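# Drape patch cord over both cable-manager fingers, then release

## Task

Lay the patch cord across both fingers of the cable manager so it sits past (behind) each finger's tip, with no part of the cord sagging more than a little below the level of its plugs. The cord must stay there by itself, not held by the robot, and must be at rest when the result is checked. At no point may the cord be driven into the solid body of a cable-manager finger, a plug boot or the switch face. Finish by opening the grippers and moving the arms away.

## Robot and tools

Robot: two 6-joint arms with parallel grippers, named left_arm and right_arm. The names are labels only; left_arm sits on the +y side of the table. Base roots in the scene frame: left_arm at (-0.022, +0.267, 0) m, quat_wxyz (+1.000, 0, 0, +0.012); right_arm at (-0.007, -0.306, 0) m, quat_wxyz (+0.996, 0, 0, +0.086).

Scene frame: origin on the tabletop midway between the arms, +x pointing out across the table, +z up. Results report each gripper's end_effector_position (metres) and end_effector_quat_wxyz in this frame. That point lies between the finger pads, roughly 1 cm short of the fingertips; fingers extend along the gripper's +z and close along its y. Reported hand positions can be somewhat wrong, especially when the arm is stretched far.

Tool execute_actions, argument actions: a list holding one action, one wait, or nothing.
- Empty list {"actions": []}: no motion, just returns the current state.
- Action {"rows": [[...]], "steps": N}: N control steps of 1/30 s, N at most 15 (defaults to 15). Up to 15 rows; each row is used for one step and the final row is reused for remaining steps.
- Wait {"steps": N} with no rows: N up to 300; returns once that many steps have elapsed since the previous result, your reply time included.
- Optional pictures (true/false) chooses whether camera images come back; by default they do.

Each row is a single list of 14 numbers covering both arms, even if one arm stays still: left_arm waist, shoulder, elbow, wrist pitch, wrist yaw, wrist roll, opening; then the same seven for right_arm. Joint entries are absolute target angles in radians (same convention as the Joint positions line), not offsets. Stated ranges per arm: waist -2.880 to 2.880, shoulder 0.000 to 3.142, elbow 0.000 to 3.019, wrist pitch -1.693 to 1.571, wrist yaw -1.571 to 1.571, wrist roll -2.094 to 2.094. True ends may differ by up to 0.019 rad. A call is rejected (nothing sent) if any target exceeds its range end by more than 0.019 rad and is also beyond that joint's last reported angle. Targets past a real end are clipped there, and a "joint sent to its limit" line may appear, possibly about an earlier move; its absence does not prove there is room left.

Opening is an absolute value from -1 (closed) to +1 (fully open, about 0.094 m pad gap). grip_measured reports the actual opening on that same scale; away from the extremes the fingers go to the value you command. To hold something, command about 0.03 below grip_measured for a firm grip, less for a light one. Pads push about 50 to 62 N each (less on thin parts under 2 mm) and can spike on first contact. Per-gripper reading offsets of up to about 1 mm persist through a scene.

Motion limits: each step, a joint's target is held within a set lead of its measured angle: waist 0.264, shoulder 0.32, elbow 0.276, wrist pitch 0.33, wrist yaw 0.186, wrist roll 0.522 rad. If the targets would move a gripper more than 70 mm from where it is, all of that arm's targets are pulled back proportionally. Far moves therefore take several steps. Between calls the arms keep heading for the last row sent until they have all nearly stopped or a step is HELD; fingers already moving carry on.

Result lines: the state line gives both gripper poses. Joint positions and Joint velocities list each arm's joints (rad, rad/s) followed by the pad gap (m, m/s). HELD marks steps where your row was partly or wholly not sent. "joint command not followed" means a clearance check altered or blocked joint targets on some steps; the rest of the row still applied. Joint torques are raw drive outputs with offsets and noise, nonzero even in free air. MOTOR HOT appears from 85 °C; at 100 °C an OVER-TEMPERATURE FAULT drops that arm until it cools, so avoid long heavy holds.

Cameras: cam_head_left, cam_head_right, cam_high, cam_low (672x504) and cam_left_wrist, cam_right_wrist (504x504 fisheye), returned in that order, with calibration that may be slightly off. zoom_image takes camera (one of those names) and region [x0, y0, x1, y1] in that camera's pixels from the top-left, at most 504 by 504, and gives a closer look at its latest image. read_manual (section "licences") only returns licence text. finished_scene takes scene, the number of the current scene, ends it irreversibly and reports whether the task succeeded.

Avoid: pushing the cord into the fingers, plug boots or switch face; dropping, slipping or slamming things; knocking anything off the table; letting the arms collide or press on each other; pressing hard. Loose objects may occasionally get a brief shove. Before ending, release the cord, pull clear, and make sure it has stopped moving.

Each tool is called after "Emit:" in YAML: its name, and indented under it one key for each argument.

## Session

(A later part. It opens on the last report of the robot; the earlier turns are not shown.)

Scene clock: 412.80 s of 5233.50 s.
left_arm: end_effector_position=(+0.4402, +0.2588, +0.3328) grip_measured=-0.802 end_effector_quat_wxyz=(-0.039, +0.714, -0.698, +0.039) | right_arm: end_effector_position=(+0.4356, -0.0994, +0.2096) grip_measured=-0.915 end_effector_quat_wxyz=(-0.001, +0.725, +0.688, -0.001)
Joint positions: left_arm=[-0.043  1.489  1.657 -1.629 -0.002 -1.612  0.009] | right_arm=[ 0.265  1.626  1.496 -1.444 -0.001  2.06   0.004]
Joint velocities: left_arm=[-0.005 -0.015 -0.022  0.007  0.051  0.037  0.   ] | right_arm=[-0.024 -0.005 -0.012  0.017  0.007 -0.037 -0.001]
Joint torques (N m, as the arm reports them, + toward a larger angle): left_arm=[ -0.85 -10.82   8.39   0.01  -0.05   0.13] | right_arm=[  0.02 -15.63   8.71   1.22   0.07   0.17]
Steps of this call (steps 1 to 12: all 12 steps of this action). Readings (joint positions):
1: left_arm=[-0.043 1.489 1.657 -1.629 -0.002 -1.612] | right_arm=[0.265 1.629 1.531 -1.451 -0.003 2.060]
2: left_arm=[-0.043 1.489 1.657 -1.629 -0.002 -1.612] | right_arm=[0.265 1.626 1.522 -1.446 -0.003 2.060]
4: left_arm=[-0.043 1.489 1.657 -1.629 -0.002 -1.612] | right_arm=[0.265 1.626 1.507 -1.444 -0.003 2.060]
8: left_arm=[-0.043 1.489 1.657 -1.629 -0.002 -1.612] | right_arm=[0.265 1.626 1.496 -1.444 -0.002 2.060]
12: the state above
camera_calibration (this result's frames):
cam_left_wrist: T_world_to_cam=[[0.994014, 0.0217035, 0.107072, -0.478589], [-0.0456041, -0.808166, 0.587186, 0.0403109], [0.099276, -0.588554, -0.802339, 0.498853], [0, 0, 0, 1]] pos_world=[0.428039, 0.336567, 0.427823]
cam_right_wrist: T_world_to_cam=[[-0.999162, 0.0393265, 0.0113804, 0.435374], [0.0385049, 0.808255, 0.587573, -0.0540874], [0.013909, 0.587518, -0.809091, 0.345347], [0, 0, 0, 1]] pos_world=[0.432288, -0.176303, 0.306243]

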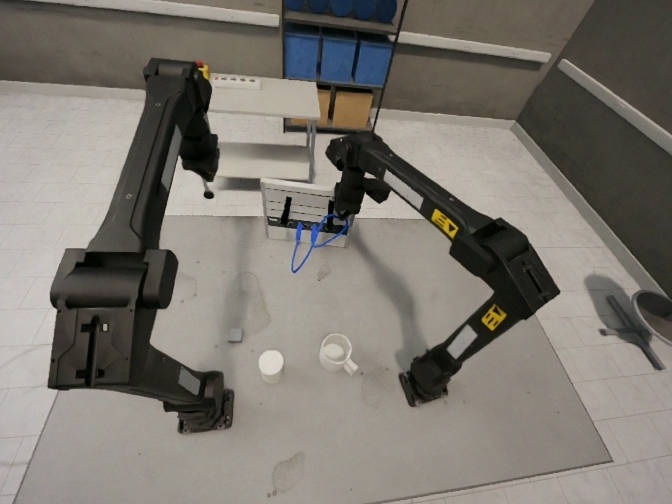

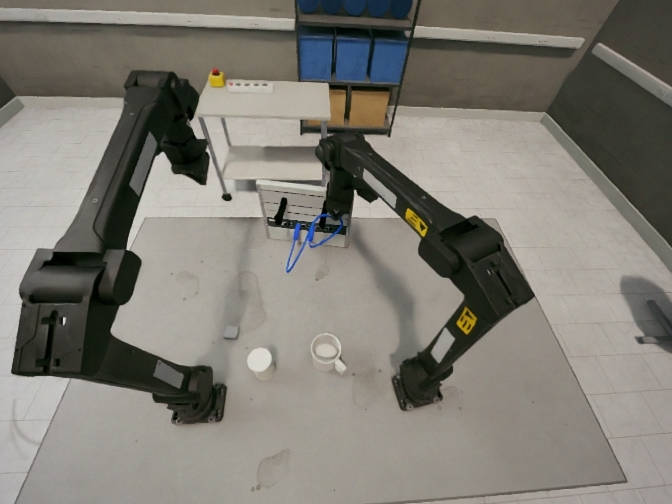

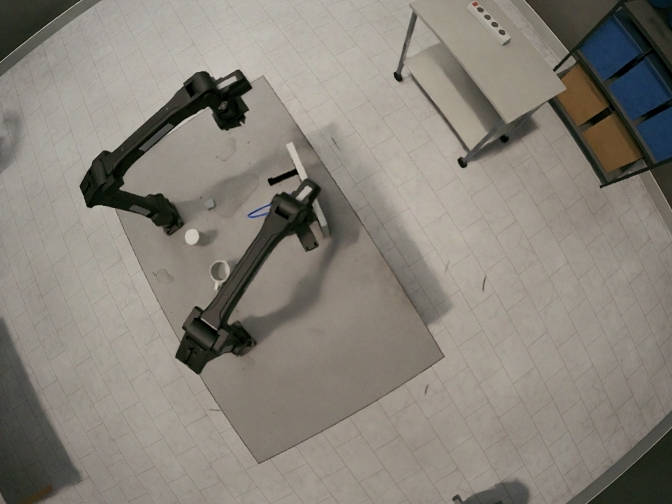

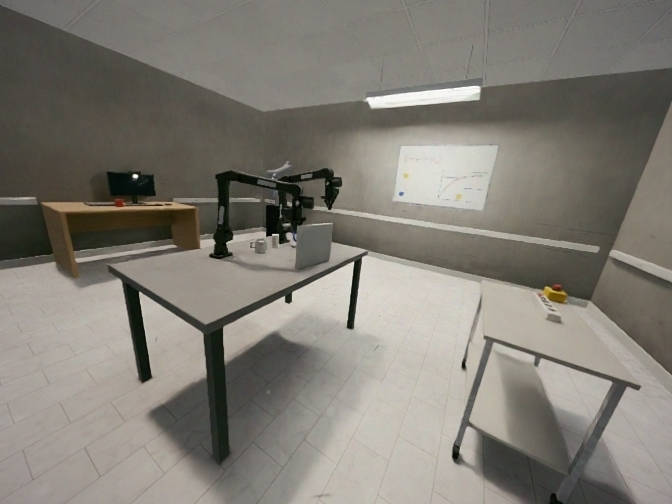

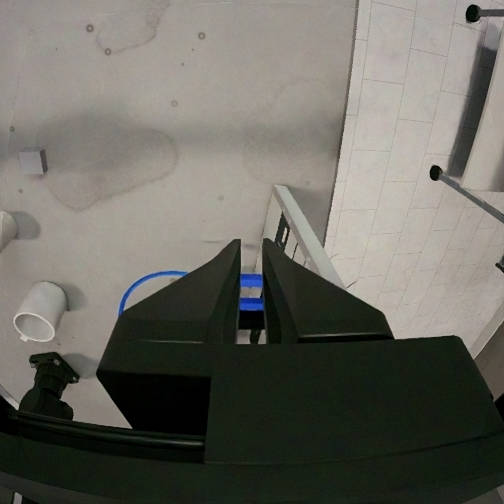

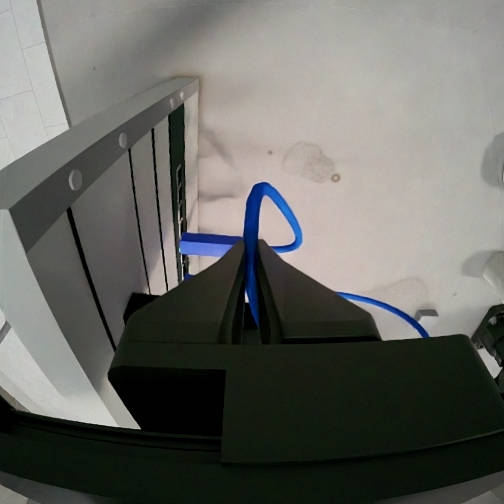

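Emit:
execute_actions:
  actions:
    - {"rows":[[-0.213,1.206,0.9,-1.215,0,-0.9,0,0.262,1.622,1.49,-1.43,0,2.07,-0.7]],"steps":12}
  pictures: false

Emit:
execute_actions:
  actions:
    - {"rows":[[-0.213,1.206,0.9,-1.215,0,-0.9,0,0.22,1.60,1.70,-1.60,0,1.9,-0.7]],"steps":12}
  pictures: false

Emit:
execute_actions:
  actions:
    - {"rows":[[-0.213,1.206,0.9,-1.215,0,-0.9,0,0.15,1.35,1.35,-1.5,0,1.3,0]],"steps":15}
  pictures: false

Emit:
execute_actions:
  actions:
    - {"steps":45}

Scene clock: 425.40 s of 5233.50 s.
left_arm: end_effector_position=(+0.2974, +0.2036, +0.1635) grip_measured=-0.002 end_effector_quat_wxyz=(+0.027, -0.398, +0.917, -0.019) | right_arm: end_effector_position=(+0.4356, -0.0994, +0.2096) grip_measured=-0.702 end_effector_quat_wxyz=(-0.001, +0.725, +0.688, -0.001)
Joint positions: left_arm=[-0.22   1.179  0.921 -1.246  0.    -1.015  0.047] | right_arm=[ 0.265  1.626  1.496 -1.444 -0.001  2.06   0.014]
Joint velocities: left_arm=[-0.005  0.415 -0.862  0.022 -0.007  0.667 -0.001] | right_arm=[-0.015  0.005  0.007  0.017 -0.007 -0.007 -0.001]
Joint torques (N m, as the arm reports them, + toward a larger angle): left_arm=[ 0.25 -6.86 11.3   1.4  -0.14  0.13] | right_arm=[ -0.24 -14.46   9.08   1.21   0.09   0.16]
Steps of this call (steps 1 to 15: the robot went on to your last target; steps 16 to 366: nothing new was sent; steps 367 to 378: all 12 steps of this action). Readings (joint positions):
367: left_arm=[-0.050 1.466 1.618 -1.569 -0.005 -1.548] | right_arm=[0.265 1.626 1.496 -1.444 -0.001 2.060]
368: left_arm=[-0.066 1.419 1.537 -1.469 -0.006 -1.467] | right_arm=[0.265 1.626 1.496 -1.444 -0.001 2.060]
370: left_arm=[-0.124 1.311 1.364 -1.332 -0.005 -1.307] | right_arm=[0.265 1.626 1.496 -1.444 -0.001 2.060]
374: left_arm=[-0.215 1.174 1.104 -1.271 0.000 -1.139] | right_arm=[0.265 1.626 1.496 -1.444 -0.001 2.060]
378: the state above

Scene clock: 425.80 s of 5233.50 s.
left_arm: end_effector_position=(+0.2885, +0.2054, +0.1390) grip_measured=-0.002 end_effector_quat_wxyz=(+0.004, -0.354, +0.935, -0.003) | right_arm: end_effector_position=(+0.4477, -0.1201, +0.2761) grip_measured=-0.702 end_effector_quat_wxyz=(+0.005, +0.694, +0.720, +0.013)
Joint positions: left_arm=[-0.22   1.213  0.882 -1.23   0.    -0.919  0.047] | right_arm=[ 0.217  1.606  1.646 -1.583 -0.001  1.924  0.014]
Joint velocities: left_arm=[ 0.005  0.005  0.012 -0.007  0.051  0.022  0.   ] | right_arm=[ 0.005 -0.034  0.012 -0.022 -0.007 -0.095 -0.001]
Joint torques (N m, as the arm reports them, + toward a larger angle): left_arm=[ 0.26 -7.63 10.02  0.95 -0.13  0.13] | right_arm=[  1.09 -15.62  14.68   0.04   0.06  -0.06]
Steps of this call (steps 1 to 12: all 12 steps of this action). Readings (joint positions):
1: left_arm=[-0.220 1.194 0.898 -1.246 0.000 -0.995] | right_arm=[0.264 1.627 1.506 -1.467 -0.001 2.042]
2: left_arm=[-0.220 1.208 0.886 -1.245 0.000 -0.978] | right_arm=[0.260 1.630 1.522 -1.501 -0.001 2.022]
4: left_arm=[-0.220 1.224 0.882 -1.240 0.000 -0.954] | right_arm=[0.248 1.630 1.562 -1.548 -0.001 1.988]
8: left_arm=[-0.220 1.218 0.882 -1.230 0.000 -0.929] | right_arm=[0.222 1.623 1.638 -1.578 -0.001 1.942]
12: the state above

Scene clock: 426.30 s of 5233.50 s.
left_arm: end_effector_position=(+0.2885, +0.2054, +0.1390) grip_measured=-0.002 end_effector_quat_wxyz=(+0.004, -0.351, +0.936, -0.003) | right_arm: end_effector_position=(+0.3684, -0.1841, +0.2716) grip_measured=-0.002 end_effector_quat_wxyz=(+0.020, +0.489, +0.872, +0.022)
Joint positions: left_arm=[-0.22   1.213  0.882 -1.23   0.    -0.912  0.047] | right_arm=[ 0.143  1.333  1.339 -1.519 -0.     1.338  0.047]
Joint velocities: left_arm=[ 0.015 -0.015 -0.002 -0.002 -0.007 -0.022 -0.   ] | right_arm=[-0.005  0.034  0.002  0.007  0.007 -0.154  0.001]
Joint torques (N m, as the arm reports them, + toward a larger angle): left_arm=[ 0.12 -7.55 10.08  0.89 -0.12  0.16] | right_arm=[ 1.21 -9.42 11.22  1.57  0.02 -0.02]
Steps of this call (steps 1 to 15: all 15 steps of this action). Readings (joint positions):
1: left_arm=[-0.220 1.213 0.882 -1.230 0.000 -0.917] | right_arm=[0.214 1.587 1.616 -1.562 -0.001 1.858]
2: left_arm=[-0.220 1.213 0.882 -1.230 0.000 -0.916] | right_arm=[0.209 1.550 1.550 -1.536 -0.001 1.780]
4: left_arm=[-0.220 1.213 0.882 -1.230 0.000 -0.915] | right_arm=[0.186 1.462 1.413 -1.524 -0.001 1.619]
8: left_arm=[-0.220 1.213 0.882 -1.230 0.000 -0.913] | right_arm=[0.143 1.356 1.339 -1.522 -0.000 1.438]
15: the state above

Scene clock: 427.80 s of 5233.50 s.
left_arm: end_effector_position=(+0.2885, +0.2054, +0.1390) grip_measured=-0.002 end_effector_quat_wxyz=(+0.004, -0.351, +0.936, -0.003) | right_arm: end_effector_position=(+0.3690, -0.1839, +0.2699) grip_measured=-0.002 end_effector_quat_wxyz=(+0.019, +0.478, +0.878, +0.020)
Joint positions: left_arm=[-0.22   1.213  0.882 -1.23   0.    -0.912  0.047] | right_arm=[ 0.143  1.337  1.339 -1.519 -0.     1.311  0.047]
Joint velocities: left_arm=[ 0.005 -0.005 -0.002  0.002 -0.051 -0.037 -0.001] | right_arm=[-0.024 -0.005  0.007  0.012 -0.007  0.007 -0.   ]
Joint torques (N m, as the arm reports them, + toward a larger angle): left_arm=[ 0.46 -7.56 10.01  0.89 -0.14  0.13] | right_arm=[ 1.35 -8.81 10.93  1.44  0.07 -0.07]
Steps of this call (steps 1 to 30: the robot went on to your last target; steps 31 to 45: nothing new was sent). Readings (joint positions):
1: left_arm=[-0.220 1.213 0.882 -1.230 0.000 -0.912] | right_arm=[0.143 1.334 1.339 -1.519 -0.000 1.332]
2: left_arm=[-0.220 1.213 0.882 -1.230 0.000 -0.912] | right_arm=[0.143 1.336 1.339 -1.519 -0.000 1.328]
4: left_arm=[-0.220 1.213 0.882 -1.230 0.000 -0.912] | right_arm=[0.143 1.337 1.339 -1.519 -0.000 1.322]
8: left_arm=[-0.220 1.213 0.882 -1.230 0.000 -0.912] | right_arm=[0.143 1.337 1.339 -1.519 -0.000 1.316]
45: the state above
All arms were judged still, so your last target was given up. Only a new action makes them travel on or press farther. Fingers that are still opening or closing keep moving.
camera_calibration (this result's frames):
cam_left_wrist: T_world_to_cam=[[0.656174, -0.75459, 0.00544283, -0.0348083], [-0.614518, -0.530156, 0.58421, 0.211442], [-0.437954, -0.386688, -0.811584, 0.44182], [0, 0, 0, 1]] pos_world=[0.346272, 0.256678, 0.235237]
cam_right_wrist: T_world_to_cam=[[-0.831428, -0.553906, -0.0437794, 0.215396], [-0.474235, 0.666363, 0.57538, 0.147786], [-0.289533, 0.499149, -0.816714, 0.54248], [0, 0, 0, 1]] pos_world=[0.406237, -0.249948, 0.367447]

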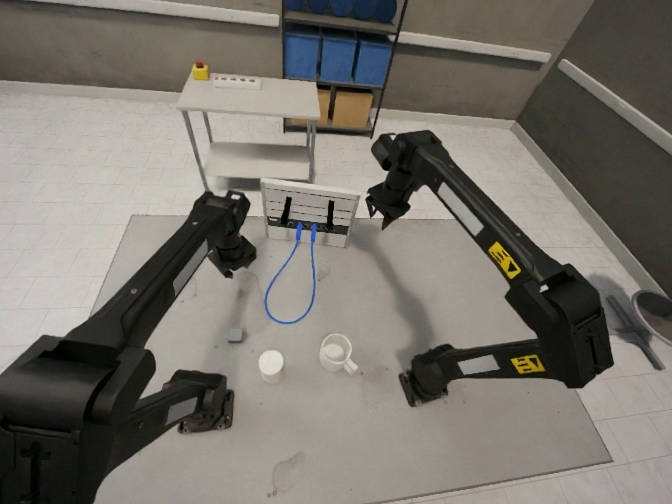

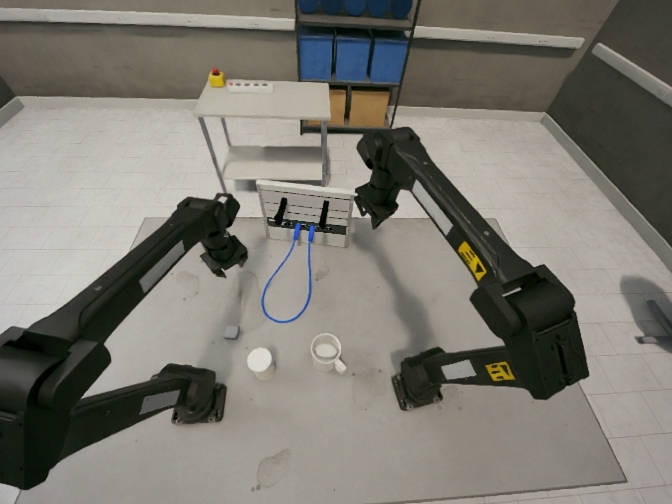

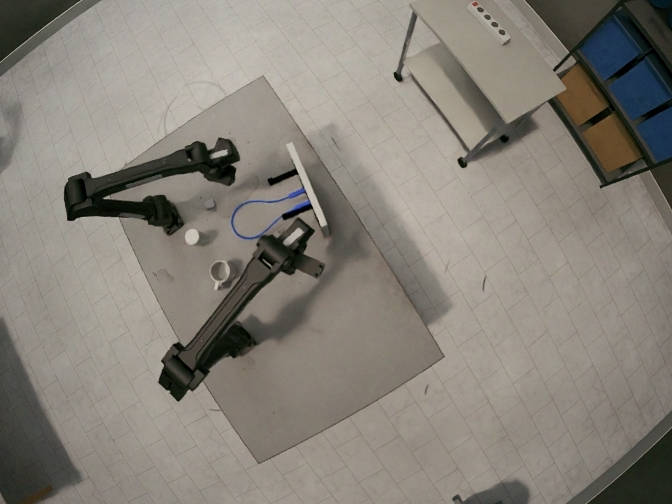

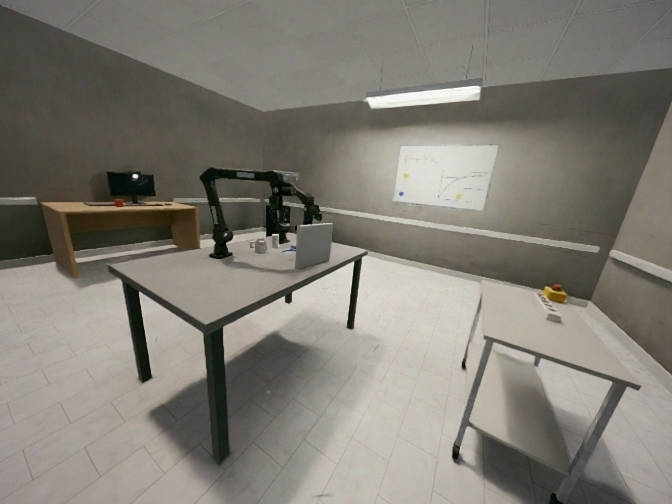

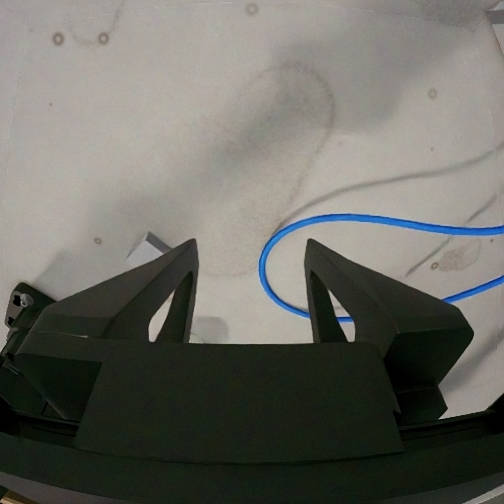

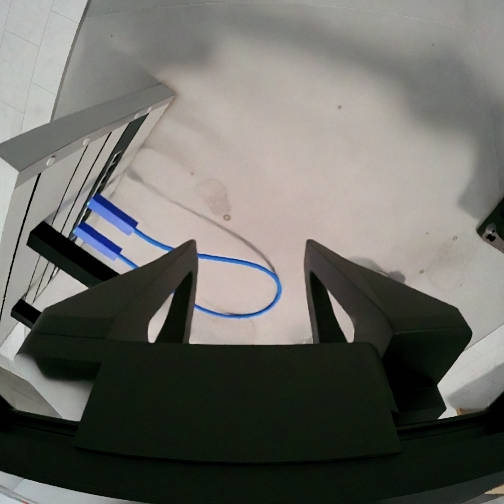

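Emit:
execute_actions:
  actions:
    - {"rows":[[-0.213,1.206,0.9,-1.215,0,-0.9,0,0.62,1.45,1.05,-1.12,0,1.3,0]],"steps":15}
  pictures: false

Emit:
execute_actions:
  actions:
    - {"rows":[[-0.213,1.206,0.9,-1.215,0,-0.9,0,0.69,1.538,0.912,-0.925,0,1.3,0]],"steps":15}
  pictures: false

Emit:
execute_actions:
  actions:
    - {"steps":10}

Scene clock: 441.40 s of 5233.50 s.
left_arm: end_effector_position=(+0.2885, +0.2054, +0.1390) grip_measured=-0.002 end_effector_quat_wxyz=(+0.004, -0.351, +0.937, -0.003) | right_arm: end_effector_position=(+0.2641, -0.0075, +0.1152) grip_measured=-0.002 end_effector_quat_wxyz=(+0.002, +0.236, +0.972, +0.008)
Joint positions: left_arm=[-0.22   1.213  0.882 -1.23   0.    -0.912  0.047] | right_arm=[ 0.661  1.466  1.053 -1.142 -0.004  1.31   0.047]
Joint velocities: left_arm=[ 0.005 -0.005 -0.002 -0.007 -0.066 -0.066 -0.001] | right_arm=[ 0.239  0.093 -0.125  0.042  0.007 -0.081 -0.001]
Joint torques (N m, as the arm reports them, + toward a larger angle): left_arm=[ 0.26 -7.73 10.04  0.92 -0.14  0.12] | right_arm=[ -5.06 -13.28   9.65   1.53   0.22   0.05]
Steps of this call (steps 1 to 160: nothing new was sent; then 7.77 s passed at rest; steps 161 to 175: all 15 steps of this action). Readings (joint positions):
161: left_arm=[-0.220 1.213 0.882 -1.230 0.000 -0.912] | right_arm=[0.151 1.337 1.326 -1.494 0.004 1.311]
162: left_arm=[-0.220 1.213 0.882 -1.230 0.000 -0.912] | right_arm=[0.167 1.333 1.303 -1.453 0.005 1.311]
164: left_arm=[-0.220 1.213 0.882 -1.230 0.000 -0.912] | right_arm=[0.223 1.338 1.245 -1.375 0.005 1.311]
168: left_arm=[-0.220 1.213 0.882 -1.230 0.000 -0.912] | right_arm=[0.384 1.383 1.146 -1.255 0.005 1.311]
175: the state above

Scene clock: 441.90 s of 5233.50 s.
left_arm: end_effector_position=(+0.2885, +0.2054, +0.1390) grip_measured=-0.002 end_effector_quat_wxyz=(+0.004, -0.351, +0.937, -0.003) | right_arm: end_effector_position=(+0.2429, -0.0154, +0.0346) grip_measured=-0.002 end_effector_quat_wxyz=(-0.005, +0.223, +0.975, -0.008)
Joint positions: left_arm=[-0.22   1.213  0.882 -1.23   0.    -0.912  0.047] | right_arm=[ 0.689  1.553  0.907 -0.943 -0.002  1.31   0.047]
Joint velocities: left_arm=[-0.015 -0.005 -0.012 -0.007 -0.051 -0.051  0.   ] | right_arm=[-0.015 -0.005 -0.002 -0.027 -0.022 -0.022 -0.   ]
Joint torques (N m, as the arm reports them, + toward a larger angle): left_arm=[ 0.31 -7.69 10.01  0.88 -0.14  0.13] | right_arm=[  0.87 -12.72   8.18   1.45   0.08  -0.02]
Steps of this call (steps 1 to 15: all 15 steps of this action). Readings (joint positions):
1: left_arm=[-0.220 1.213 0.882 -1.230 0.000 -0.912] | right_arm=[0.669 1.470 1.032 -1.100 -0.002 1.310]
2: left_arm=[-0.220 1.213 0.882 -1.230 0.000 -0.912] | right_arm=[0.675 1.471 1.003 -1.036 -0.002 1.310]
4: left_arm=[-0.220 1.213 0.882 -1.230 0.000 -0.912] | right_arm=[0.684 1.493 0.951 -0.970 -0.002 1.310]
8: left_arm=[-0.220 1.213 0.882 -1.230 0.000 -0.912] | right_arm=[0.689 1.547 0.908 -0.952 -0.002 1.310]
15: the state above

Scene clock: 442.23 s of 5233.50 s.
left_arm: end_effector_position=(+0.2885, +0.2054, +0.1390) grip_measured=-0.002 end_effector_quat_wxyz=(+0.004, -0.351, +0.937, -0.003) | right_arm: end_effector_position=(+0.2429, -0.0154, +0.0346) grip_measured=-0.002 end_effector_quat_wxyz=(-0.005, +0.223, +0.975, -0.008)
Joint positions: left_arm=[-0.22   1.213  0.882 -1.23   0.    -0.912  0.047] | right_arm=[ 0.689  1.553  0.907 -0.943 -0.002  1.31   0.047]
Joint velocities: left_arm=[ 0.005  0.005 -0.012 -0.002  0.051  0.022 -0.001] | right_arm=[-0.005 -0.005  0.007 -0.002  0.007 -0.022 -0.001]
Joint torques (N m, as the arm reports them, + toward a larger angle): left_arm=[ 0.28 -7.54  9.99  0.92 -0.13  0.12] | right_arm=[  0.57 -13.08   8.42   1.3    0.11  -0.01]
Steps of this call (steps 1 to 10: the robot went on to your last target). Readings (joint positions):
1: left_arm=[-0.220 1.213 0.882 -1.230 0.000 -0.912] | right_arm=[0.689 1.553 0.907 -0.943 -0.002 1.310]
2: left_arm=[-0.220 1.213 0.882 -1.230 0.000 -0.912] | right_arm=[0.689 1.553 0.907 -0.943 -0.002 1.310]
4: left_arm=[-0.220 1.213 0.882 -1.230 0.000 -0.912] | right_arm=[0.689 1.553 0.907 -0.943 -0.002 1.310]
8: left_arm=[-0.220 1.213 0.882 -1.230 0.000 -0.912] | right_arm=[0.689 1.553 0.907 -0.943 -0.002 1.310]
10: the state above
camera_calibration (this result's frames):
cam_left_wrist: T_world_to_cam=[[0.655886, -0.754841, 0.00544061, -0.0346736], [-0.614721, -0.529924, 0.584208, 0.211453], [-0.438101, -0.386518, -0.811586, 0.441828], [0, 0, 0, 1]] pos_world=[0.346291, 0.256655, 0.235238]
cam_right_wrist: T_world_to_cam=[[-0.422054, -0.90622, 0.0252249, 0.0862992], [-0.723685, 0.35354, 0.592697, 0.166341], [-0.546032, 0.231895, -0.80503, 0.287467], [0, 0, 0, 1]] pos_world=[0.313768, -0.0472645, 0.130653]

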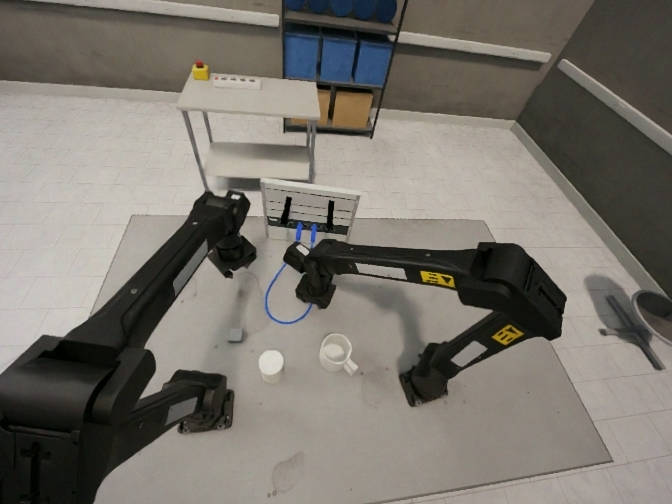

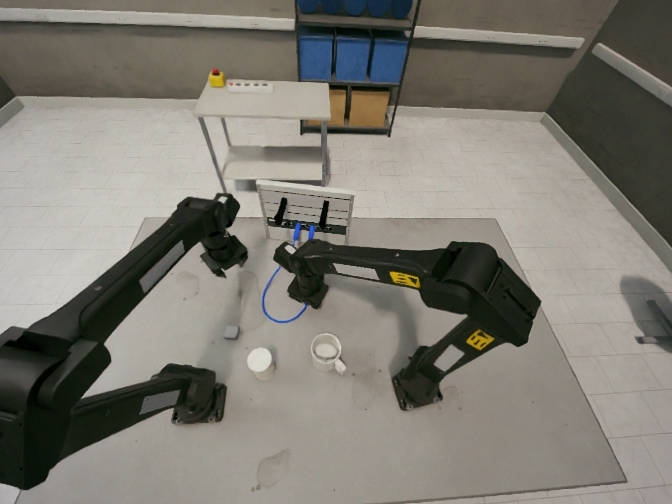

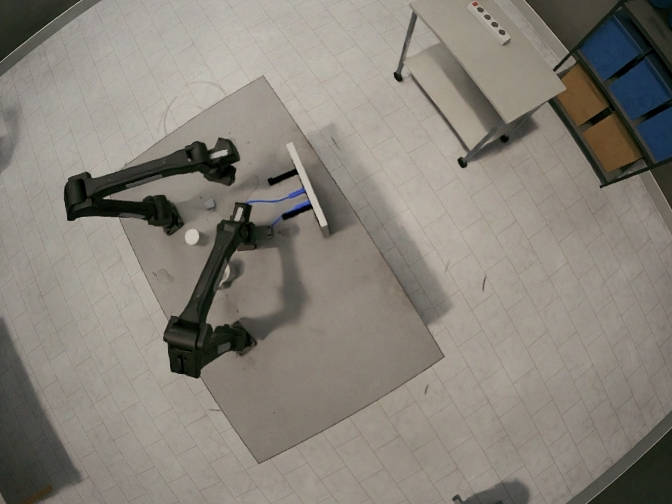

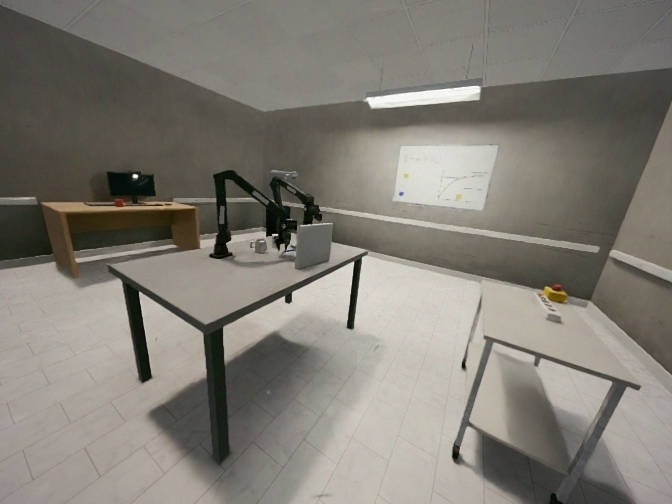

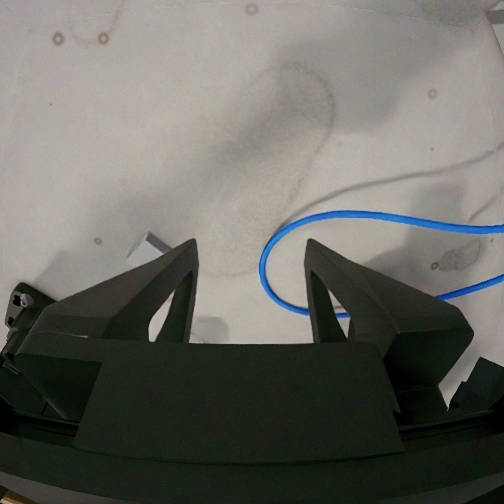

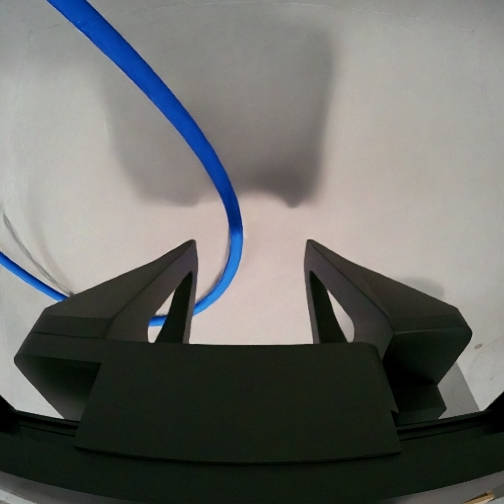

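Emit:
execute_actions:
  actions:
    - {"rows":[[-0.213,1.206,0.9,-1.215,0,-0.9,0,0.70,1.56,0.905,-0.92,0,1.31,0],[-0.213,1.206,0.9,-1.215,0,-0.9,0,0.70,1.56,0.905,-0.92,0,1.31,0],[-0.213,1.206,0.9,-1.215,0,-0.9,0,0.70,1.56,0.905,-0.92,0,1.31,0],[-0.213,1.206,0.9,-1.215,0,-0.9,0,0.70,1.56,0.905,-0.92,0,1.31,0],[-0.213,1.206,0.9,-1.215,0,-0.9,0,0.70,1.607,0.888,-0.845,0,1.31,0]],"steps":15}
  pictures: false

Emit:
execute_actions:
  actions:
    - {"steps":8}
  pictures: false

Emit:
execute_actions:
  actions:
    - {"rows":[[-0.213,1.206,0.9,-1.215,0,-0.9,0,0.70,1.607,0.888,-0.845,0,1.31,-0.94]],"steps":15}
  pictures: false

Emit:
execute_actions:
  actions:
    - {"rows":[[-0.4,1.25,0.8,-1.1,0,-0.8,0,0.625,1.555,0.885,-0.885,0,1.5,-0.94],[-0.4,1.25,0.8,-1.1,0,-0.8,0,0.625,1.555,0.885,-0.885,0,1.5,-0.94],[-0.4,1.25,0.8,-1.1,0,-0.8,0,0.625,1.555,0.885,-0.885,0,1.5,-0.94],[-0.4,1.25,0.8,-1.1,0,-0.8,0,0.625,1.555,0.885,-0.885,0,1.5,-0.94],[-0.4,1.25,0.8,-1.1,0,-0.8,0,0.625,1.555,0.885,-0.885,0,1.5,-0.94],[-0.4,1.25,0.8,-1.1,0,-0.8,0,0.625,1.555,0.885,-0.885,0,1.5,-0.94],[-0.4,1.25,0.8,-1.1,0,-0.8,0,0.625,1.555,0.885,-0.885,0,1.5,-0.94],[-0.4,1.25,0.8,-1.1,0,-0.8,0,0.555,1.515,0.825,-0.875,0,1.72,-0.94]],"steps":15}
  pictures: false

Emit:
execute_actions:
  actions:
    - {"steps":30}

Scene clock: 469.30 s of 5233.50 s.
left_arm: end_effector_position=(+0.2885, +0.2054, +0.1390) grip_measured=-0.002 end_effector_quat_wxyz=(+0.004, -0.351, +0.937, -0.003) | right_arm: end_effector_position=(+0.2479, -0.0071, +0.0139) grip_measured=-0.002 end_effector_quat_wxyz=(+0.000, +0.220, +0.975, +0.002)
Joint positions: left_arm=[-0.22   1.213  0.882 -1.23   0.    -0.912  0.047] | right_arm=[ 0.693  1.601  0.897 -0.863 -0.002  1.31   0.047]
Joint velocities: left_arm=[-0.015 -0.015 -0.012 -0.007 -0.095  0.007  0.   ] | right_arm=[ 0.005 -0.015  0.007 -0.002 -0.037  0.007 -0.   ]
Joint torques (N m, as the arm reports them, + toward a larger angle): left_arm=[ 0.2  -7.6  10.08  0.89 -0.13  0.12] | right_arm=[  1.46 -12.23   6.92   1.29   0.11   0.07]
Steps of this call (steps 1 to 15: the robot went on to your last target; steps 16 to 90: nothing new was sent; then 23.57 s passed at rest; steps 91 to 105: all 15 steps of this action). Readings (joint positions):
91: left_arm=[-0.220 1.213 0.882 -1.230 0.000 -0.912] | right_arm=[0.689 1.553 0.907 -0.942 -0.002 1.310]
92: left_arm=[-0.220 1.213 0.882 -1.230 0.000 -0.912] | right_arm=[0.690 1.553 0.907 -0.940 -0.002 1.310]
94: left_arm=[-0.220 1.213 0.882 -1.230 0.000 -0.912] | right_arm=[0.692 1.553 0.907 -0.938 -0.002 1.310]
98: left_arm=[-0.220 1.213 0.882 -1.230 0.000 -0.912] | right_arm=[0.693 1.576 0.903 -0.873 -0.002 1.310]
105: the state above

Scene clock: 469.57 s of 5233.50 s.
left_arm: end_effector_position=(+0.2885, +0.2054, +0.1390) grip_measured=-0.002 end_effector_quat_wxyz=(+0.004, -0.351, +0.937, -0.003) | right_arm: end_effector_position=(+0.2479, -0.0071, +0.0139) grip_measured=-0.002 end_effector_quat_wxyz=(+0.000, +0.220, +0.975, +0.002)
Joint positions: left_arm=[-0.22   1.213  0.882 -1.23   0.    -0.912  0.047] | right_arm=[ 0.693  1.601  0.897 -0.863 -0.002  1.31   0.047]
Joint velocities: left_arm=[ 0.005  0.005  0.012 -0.012 -0.066 -0.022 -0.001] | right_arm=[-0.015 -0.005 -0.012 -0.007  0.081 -0.007  0.   ]
Joint torques (N m, as the arm reports them, + toward a larger angle): left_arm=[ 0.22 -7.6  10.06  0.89 -0.13  0.12] | right_arm=[  0.91 -11.43   6.99   1.24   0.09   0.02]
Steps of this call (steps 1 to 8: the robot went on to your last target). Readings (joint positions):
1: left_arm=[-0.220 1.213 0.882 -1.230 0.000 -0.912] | right_arm=[0.693 1.601 0.897 -0.863 -0.002 1.310]
2: left_arm=[-0.220 1.213 0.882 -1.230 0.000 -0.912] | right_arm=[0.693 1.601 0.897 -0.863 -0.002 1.310]
4: left_arm=[-0.220 1.213 0.882 -1.230 0.000 -0.912] | right_arm=[0.693 1.601 0.897 -0.863 -0.002 1.310]
8: the state above

Scene clock: 470.07 s of 5233.50 s.
left_arm: end_effector_position=(+0.2885, +0.2054, +0.1390) grip_measured=-0.002 end_effector_quat_wxyz=(+0.004, -0.351, +0.937, -0.003) | right_arm: end_effector_position=(+0.2479, -0.0071, +0.0139) grip_measured=-0.914 end_effector_quat_wxyz=(+0.000, +0.220, +0.975, +0.002)
Joint positions: left_arm=[-0.22   1.213  0.882 -1.23   0.    -0.912  0.047] | right_arm=[ 0.693  1.601  0.897 -0.863 -0.002  1.31   0.004]
Joint velocities: left_arm=[-0.005 -0.015 -0.017  0.017  0.066 -0.125 -0.001] | right_arm=[ 0.015  0.005 -0.007 -0.007  0.051 -0.022 -0.   ]
Joint torques (N m, as the arm reports them, + toward a larger angle): left_arm=[ 0.14 -7.6  10.04  0.97 -0.13  0.13] | right_arm=[  1.8  -11.59   7.1    1.27   0.1    0.08]
Steps of this call (steps 1 to 15: all 15 steps of this action). Readings (joint positions):
1: left_arm=[-0.220 1.213 0.882 -1.230 0.000 -0.912] | right_arm=[0.693 1.601 0.897 -0.863 -0.002 1.310]
2: left_arm=[-0.220 1.213 0.882 -1.230 0.000 -0.912] | right_arm=[0.693 1.601 0.897 -0.863 -0.002 1.310]
4: left_arm=[-0.220 1.213 0.882 -1.230 0.000 -0.912] | right_arm=[0.693 1.601 0.897 -0.863 -0.002 1.310]
8: left_arm=[-0.220 1.213 0.882 -1.230 0.000 -0.912] | right_arm=[0.693 1.601 0.897 -0.863 -0.002 1.310]
15: the state above

Scene clock: 470.57 s of 5233.50 s.
left_arm: end_effector_position=(+0.2657, +0.1483, +0.0977) grip_measured=-0.002 end_effector_quat_wxyz=(-0.000, -0.211, +0.977, -0.001) | right_arm: end_effector_position=(+0.2679, -0.0649, +0.0193) grip_measured=-0.915 end_effector_quat_wxyz=(-0.000, +0.454, +0.891, -0.000)
Joint positions: left_arm=[-0.414  1.253  0.798 -1.115  0.002 -0.815  0.047] | right_arm=[ 0.549  1.53   0.828 -0.87  -0.001  1.664  0.004]
Joint velocities: left_arm=[-0.005 -0.005  0.002 -0.012  0.037  0.095 -0.   ] | right_arm=[ 0.005  0.005 -0.002 -0.012  0.022  0.315 -0.001]
Joint torques (N m, as the arm reports them, + toward a larger angle): left_arm=[ 0.89 -7.57  8.3   0.86 -0.17  0.16] | right_arm=[  1.07 -11.55   7.23   0.57   0.12   0.18]
Steps of this call (steps 1 to 15: all 15 steps of this action). Readings (joint positions):
1: left_arm=[-0.233 1.213 0.870 -1.204 -0.005 -0.896] | right_arm=[0.689 1.599 0.897 -0.864 -0.003 1.339]
2: left_arm=[-0.265 1.214 0.854 -1.165 -0.006 -0.880] | right_arm=[0.679 1.597 0.896 -0.866 -0.003 1.369]
4: left_arm=[-0.349 1.228 0.822 -1.128 -0.002 -0.855] | right_arm=[0.651 1.588 0.895 -0.869 -0.003 1.413]
8: left_arm=[-0.418 1.253 0.798 -1.119 0.002 -0.828] | right_arm=[0.613 1.571 0.888 -0.870 -0.002 1.494]
15: the state above

Scene clock: 471.57 s of 5233.50 s.
left_arm: end_effector_position=(+0.2657, +0.1483, +0.0977) grip_measured=-0.002 end_effector_quat_wxyz=(-0.000, -0.210, +0.978, -0.001) | right_arm: end_effector_position=(+0.2678, -0.0646, +0.0193) grip_measured=-0.915 end_effector_quat_wxyz=(-0.000, +0.473, +0.881, -0.000)
Joint positions: left_arm=[-0.414  1.253  0.798 -1.115  0.002 -0.812  0.047] | right_arm=[ 0.55   1.53   0.828 -0.87  -0.001  1.706  0.004]
Joint velocities: left_arm=[-0.005  0.005  0.007 -0.017 -0.051  0.051 -0.002] | right_arm=[ 0.005 -0.015 -0.002  0.002  0.066  0.007 -0.001]
Joint torques (N m, as the arm reports them, + toward a larger angle): left_arm=[ 0.87 -7.63  8.33  0.95 -0.19  0.12] | right_arm=[  0.98 -12.26   7.29   0.56   0.08   0.13]
Steps of this call (steps 1 to 30: the robot went on to your last target). Readings (joint positions):
1: left_arm=[-0.414 1.253 0.798 -1.115 0.002 -0.815] | right_arm=[0.549 1.530 0.828 -0.870 -0.001 1.672]
2: left_arm=[-0.414 1.253 0.798 -1.115 0.002 -0.814] | right_arm=[0.550 1.530 0.828 -0.870 -0.001 1.679]
4: left_arm=[-0.414 1.253 0.798 -1.115 0.002 -0.813] | right_arm=[0.550 1.530 0.828 -0.870 -0.001 1.689]
8: left_arm=[-0.414 1.253 0.798 -1.115 0.002 -0.812] | right_arm=[0.550 1.530 0.828 -0.870 -0.001 1.699]
30: the state above
All arms were judged still, so your last target was given up. Only a new action makes them travel on or press farther. Fingers that are still opening or closing keep moving.
camera_calibration (this result's frames):
cam_left_wrist: T_world_to_cam=[[0.408909, -0.912575, -0.00104122, 0.0270003], [-0.736693, -0.330772, 0.589808, 0.193751], [-0.538588, -0.24041, -0.807543, 0.380873], [0, 0, 0, 1]] pos_world=[0.336828, 0.180293, 0.193324]
cam_right_wrist: T_world_to_cam=[[-0.82572, -0.56401, 0.00890656, 0.183063], [-0.451747, 0.670657, 0.58834, 0.158512], [-0.337803, 0.481781, -0.808565, 0.260621], [0, 0, 0, 1]] pos_world=[0.310805, -0.12862, 0.11584]

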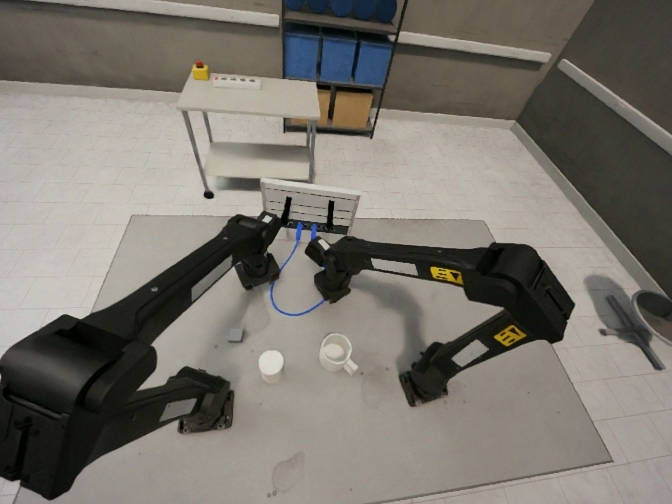

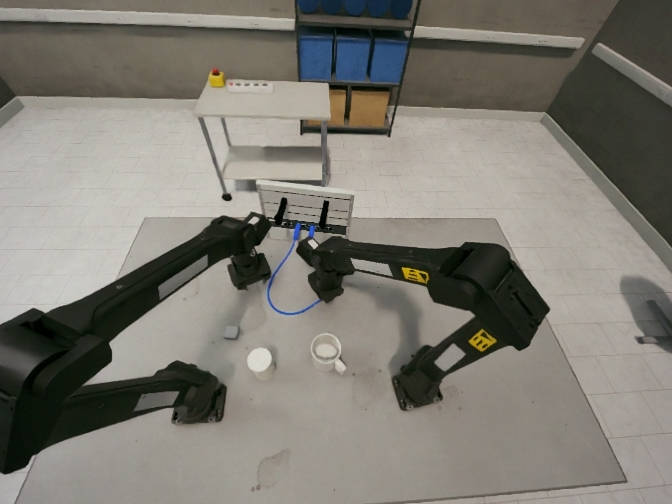

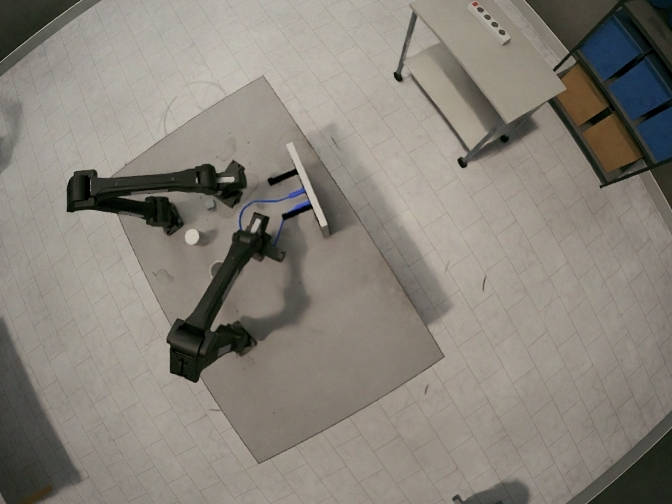

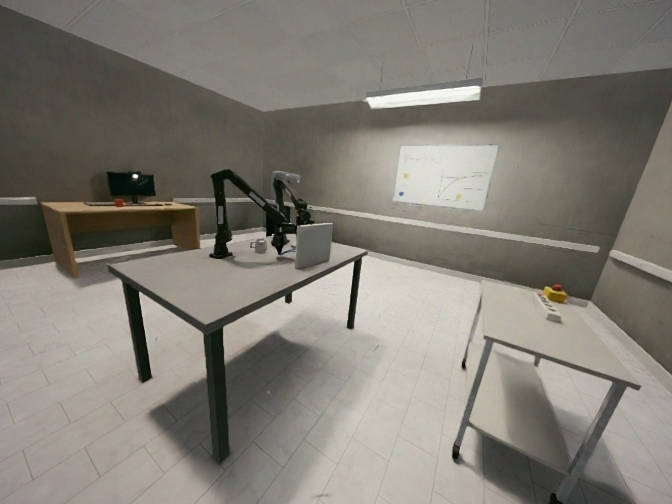

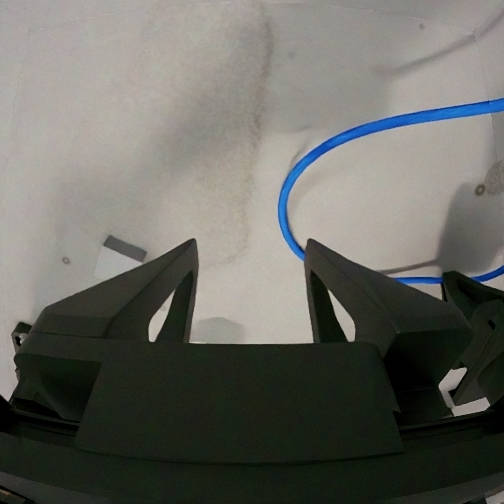

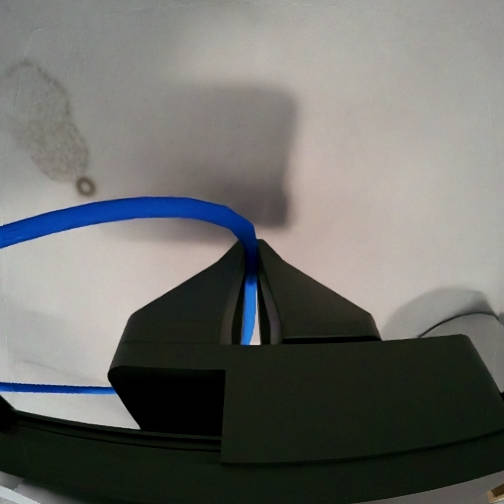

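Emit:
execute_actions:
  actions:
    - {"rows":[[-0.488,1.40,0.73,-0.88,0,-0.89,0,0.555,1.515,0.825,-0.875,0,1.72,-0.94]],"steps":15}
  pictures: false

Emit:
execute_actions:
  actions:
    - {"steps":10}

Scene clock: 478.83 s of 5233.50 s.
left_arm: end_effector_position=(+0.2658, +0.1243, +0.0279) grip_measured=-0.002 end_effector_quat_wxyz=(-0.003, -0.206, +0.979, +0.003) | right_arm: end_effector_position=(+0.2678, -0.0646, +0.0193) grip_measured=-0.915 end_effector_quat_wxyz=(-0.000, +0.473, +0.881, -0.000)
Joint positions: left_arm=[-0.485  1.407  0.723 -0.895 -0.001 -0.876  0.047] | right_arm=[ 0.55   1.53   0.828 -0.87  -0.001  1.706  0.004]
Joint velocities: left_arm=[-0.015 -0.044 -0.017  0.002 -0.081 -0.022 -0.001] | right_arm=[ 0.005 -0.005  0.027  0.007 -0.051  0.037 -0.001]
Joint torques (N m, as the arm reports them, + toward a larger angle): left_arm=[ 0.53 -9.08  7.62  0.8  -0.09 -0.03] | right_arm=[  1.71 -12.33   7.21   0.2    0.07   0.14]
Steps of this call (steps 1 to 90: nothing new was sent; then 3.77 s passed at rest; steps 91 to 105: all 15 steps of this action). Readings (joint positions):
91: left_arm=[-0.419 1.262 0.788 -1.072 -0.000 -0.824] | right_arm=[0.550 1.530 0.828 -0.870 -0.001 1.706]
92: left_arm=[-0.430 1.281 0.776 -1.004 -0.001 -0.835] | right_arm=[0.550 1.530 0.828 -0.870 -0.001 1.706]
94: left_arm=[-0.459 1.346 0.759 -0.925 -0.001 -0.850] | right_arm=[0.550 1.530 0.828 -0.870 -0.001 1.706]
98: left_arm=[-0.485 1.424 0.728 -0.898 -0.001 -0.866] | right_arm=[0.550 1.530 0.828 -0.870 -0.001 1.706]
105: the state above

Scene clock: 479.17 s of 5233.50 s.
left_arm: end_effector_position=(+0.2659, +0.1242, +0.0284) grip_measured=-0.002 end_effector_quat_wxyz=(-0.002, -0.207, +0.978, +0.002) | right_arm: end_effector_position=(+0.2678, -0.0646, +0.0193) grip_measured=-0.915 end_effector_quat_wxyz=(-0.000, +0.473, +0.881, -0.000)
Joint positions: left_arm=[-0.485  1.406  0.723 -0.895 -0.001 -0.878  0.047] | right_arm=[ 0.55   1.53   0.828 -0.87  -0.001  1.706  0.004]
Joint velocities: left_arm=[-0.005 -0.005  0.007  0.007 -0.007  0.007  0.   ] | right_arm=[ 0.005  0.015  0.002 -0.012 -0.051 -0.037 -0.   ]
Joint torques (N m, as the arm reports them, + toward a larger angle): left_arm=[-0.48 -8.71  7.83  0.87 -0.11 -0.12] | right_arm=[  0.45 -12.8    7.42   0.43   0.05   0.16]
Steps of this call (steps 1 to 10: the robot went on to your last target). Readings (joint positions):
1: left_arm=[-0.485 1.406 0.723 -0.895 -0.001 -0.876] | right_arm=[0.550 1.530 0.828 -0.870 -0.001 1.706]
2: left_arm=[-0.485 1.406 0.723 -0.895 -0.001 -0.876] | right_arm=[0.550 1.530 0.828 -0.870 -0.001 1.706]
4: left_arm=[-0.485 1.406 0.723 -0.895 -0.001 -0.877] | right_arm=[0.550 1.530 0.828 -0.870 -0.001 1.706]
8: left_arm=[-0.485 1.406 0.723 -0.895 -0.001 -0.878] | right_arm=[0.550 1.530 0.828 -0.870 -0.001 1.706]
10: the state above
camera_calibration (this result's frames):
cam_left_wrist: T_world_to_cam=[[0.404696, -0.914415, -0.00810325, 0.00642485], [-0.735198, -0.330623, 0.591754, 0.22631], [-0.543788, -0.233523, -0.806078, 0.319731], [0, 0, 0, 1]] pos_world=[0.337648, 0.155363, 0.12386]
cam_right_wrist: T_world_to_cam=[[-0.825935, -0.563695, 0.00890689, 0.183141], [-0.451491, 0.670829, 0.58834, 0.158455], [-0.337619, 0.481909, -0.808565, 0.26058], [0, 0, 0, 1]] pos_world=[0.310781, -0.128636, 0.11584]

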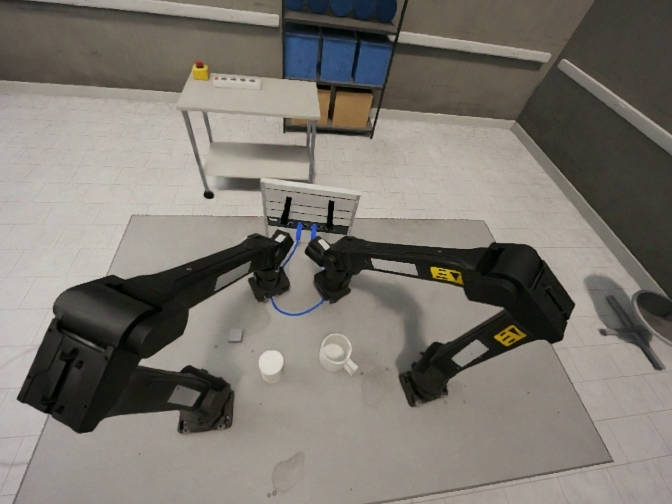

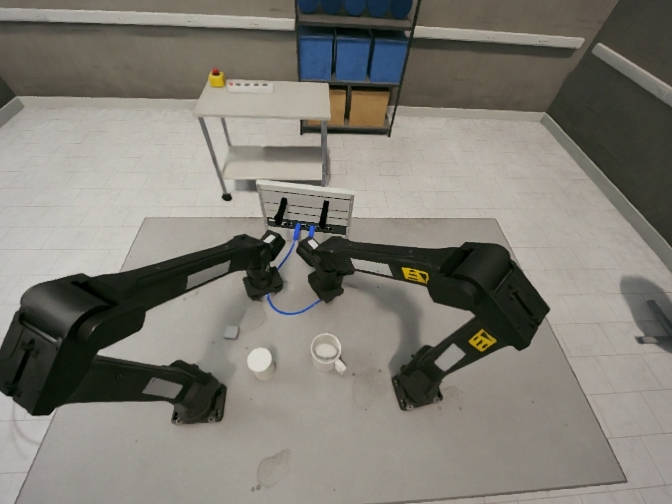

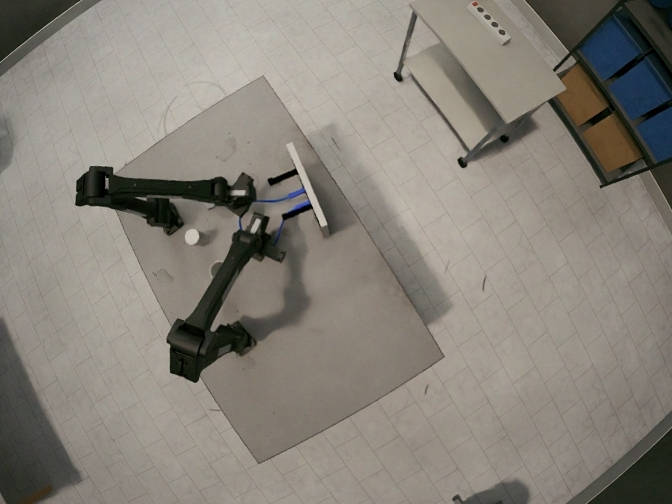

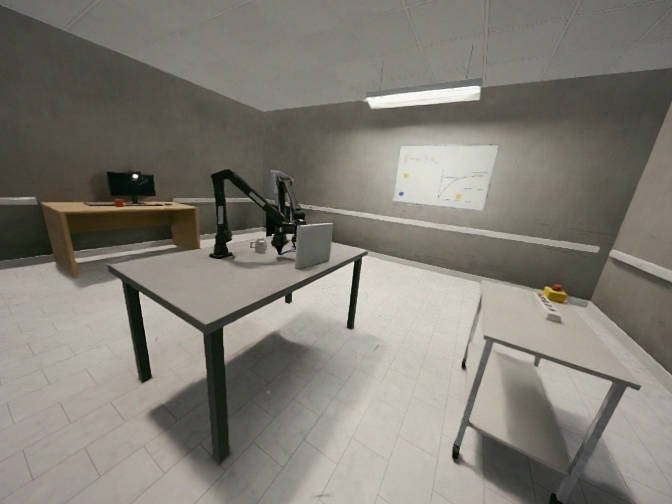

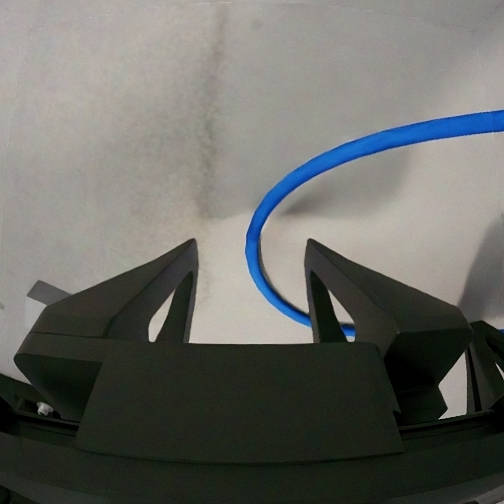

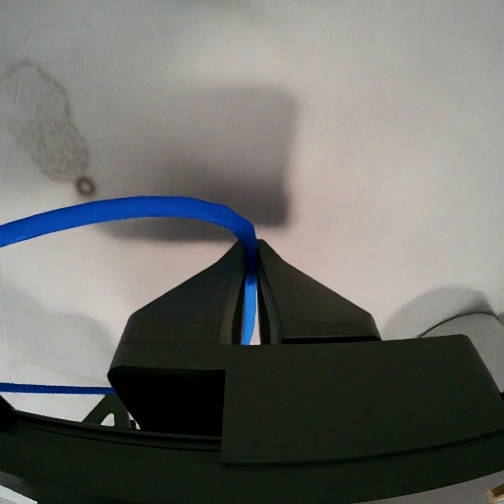

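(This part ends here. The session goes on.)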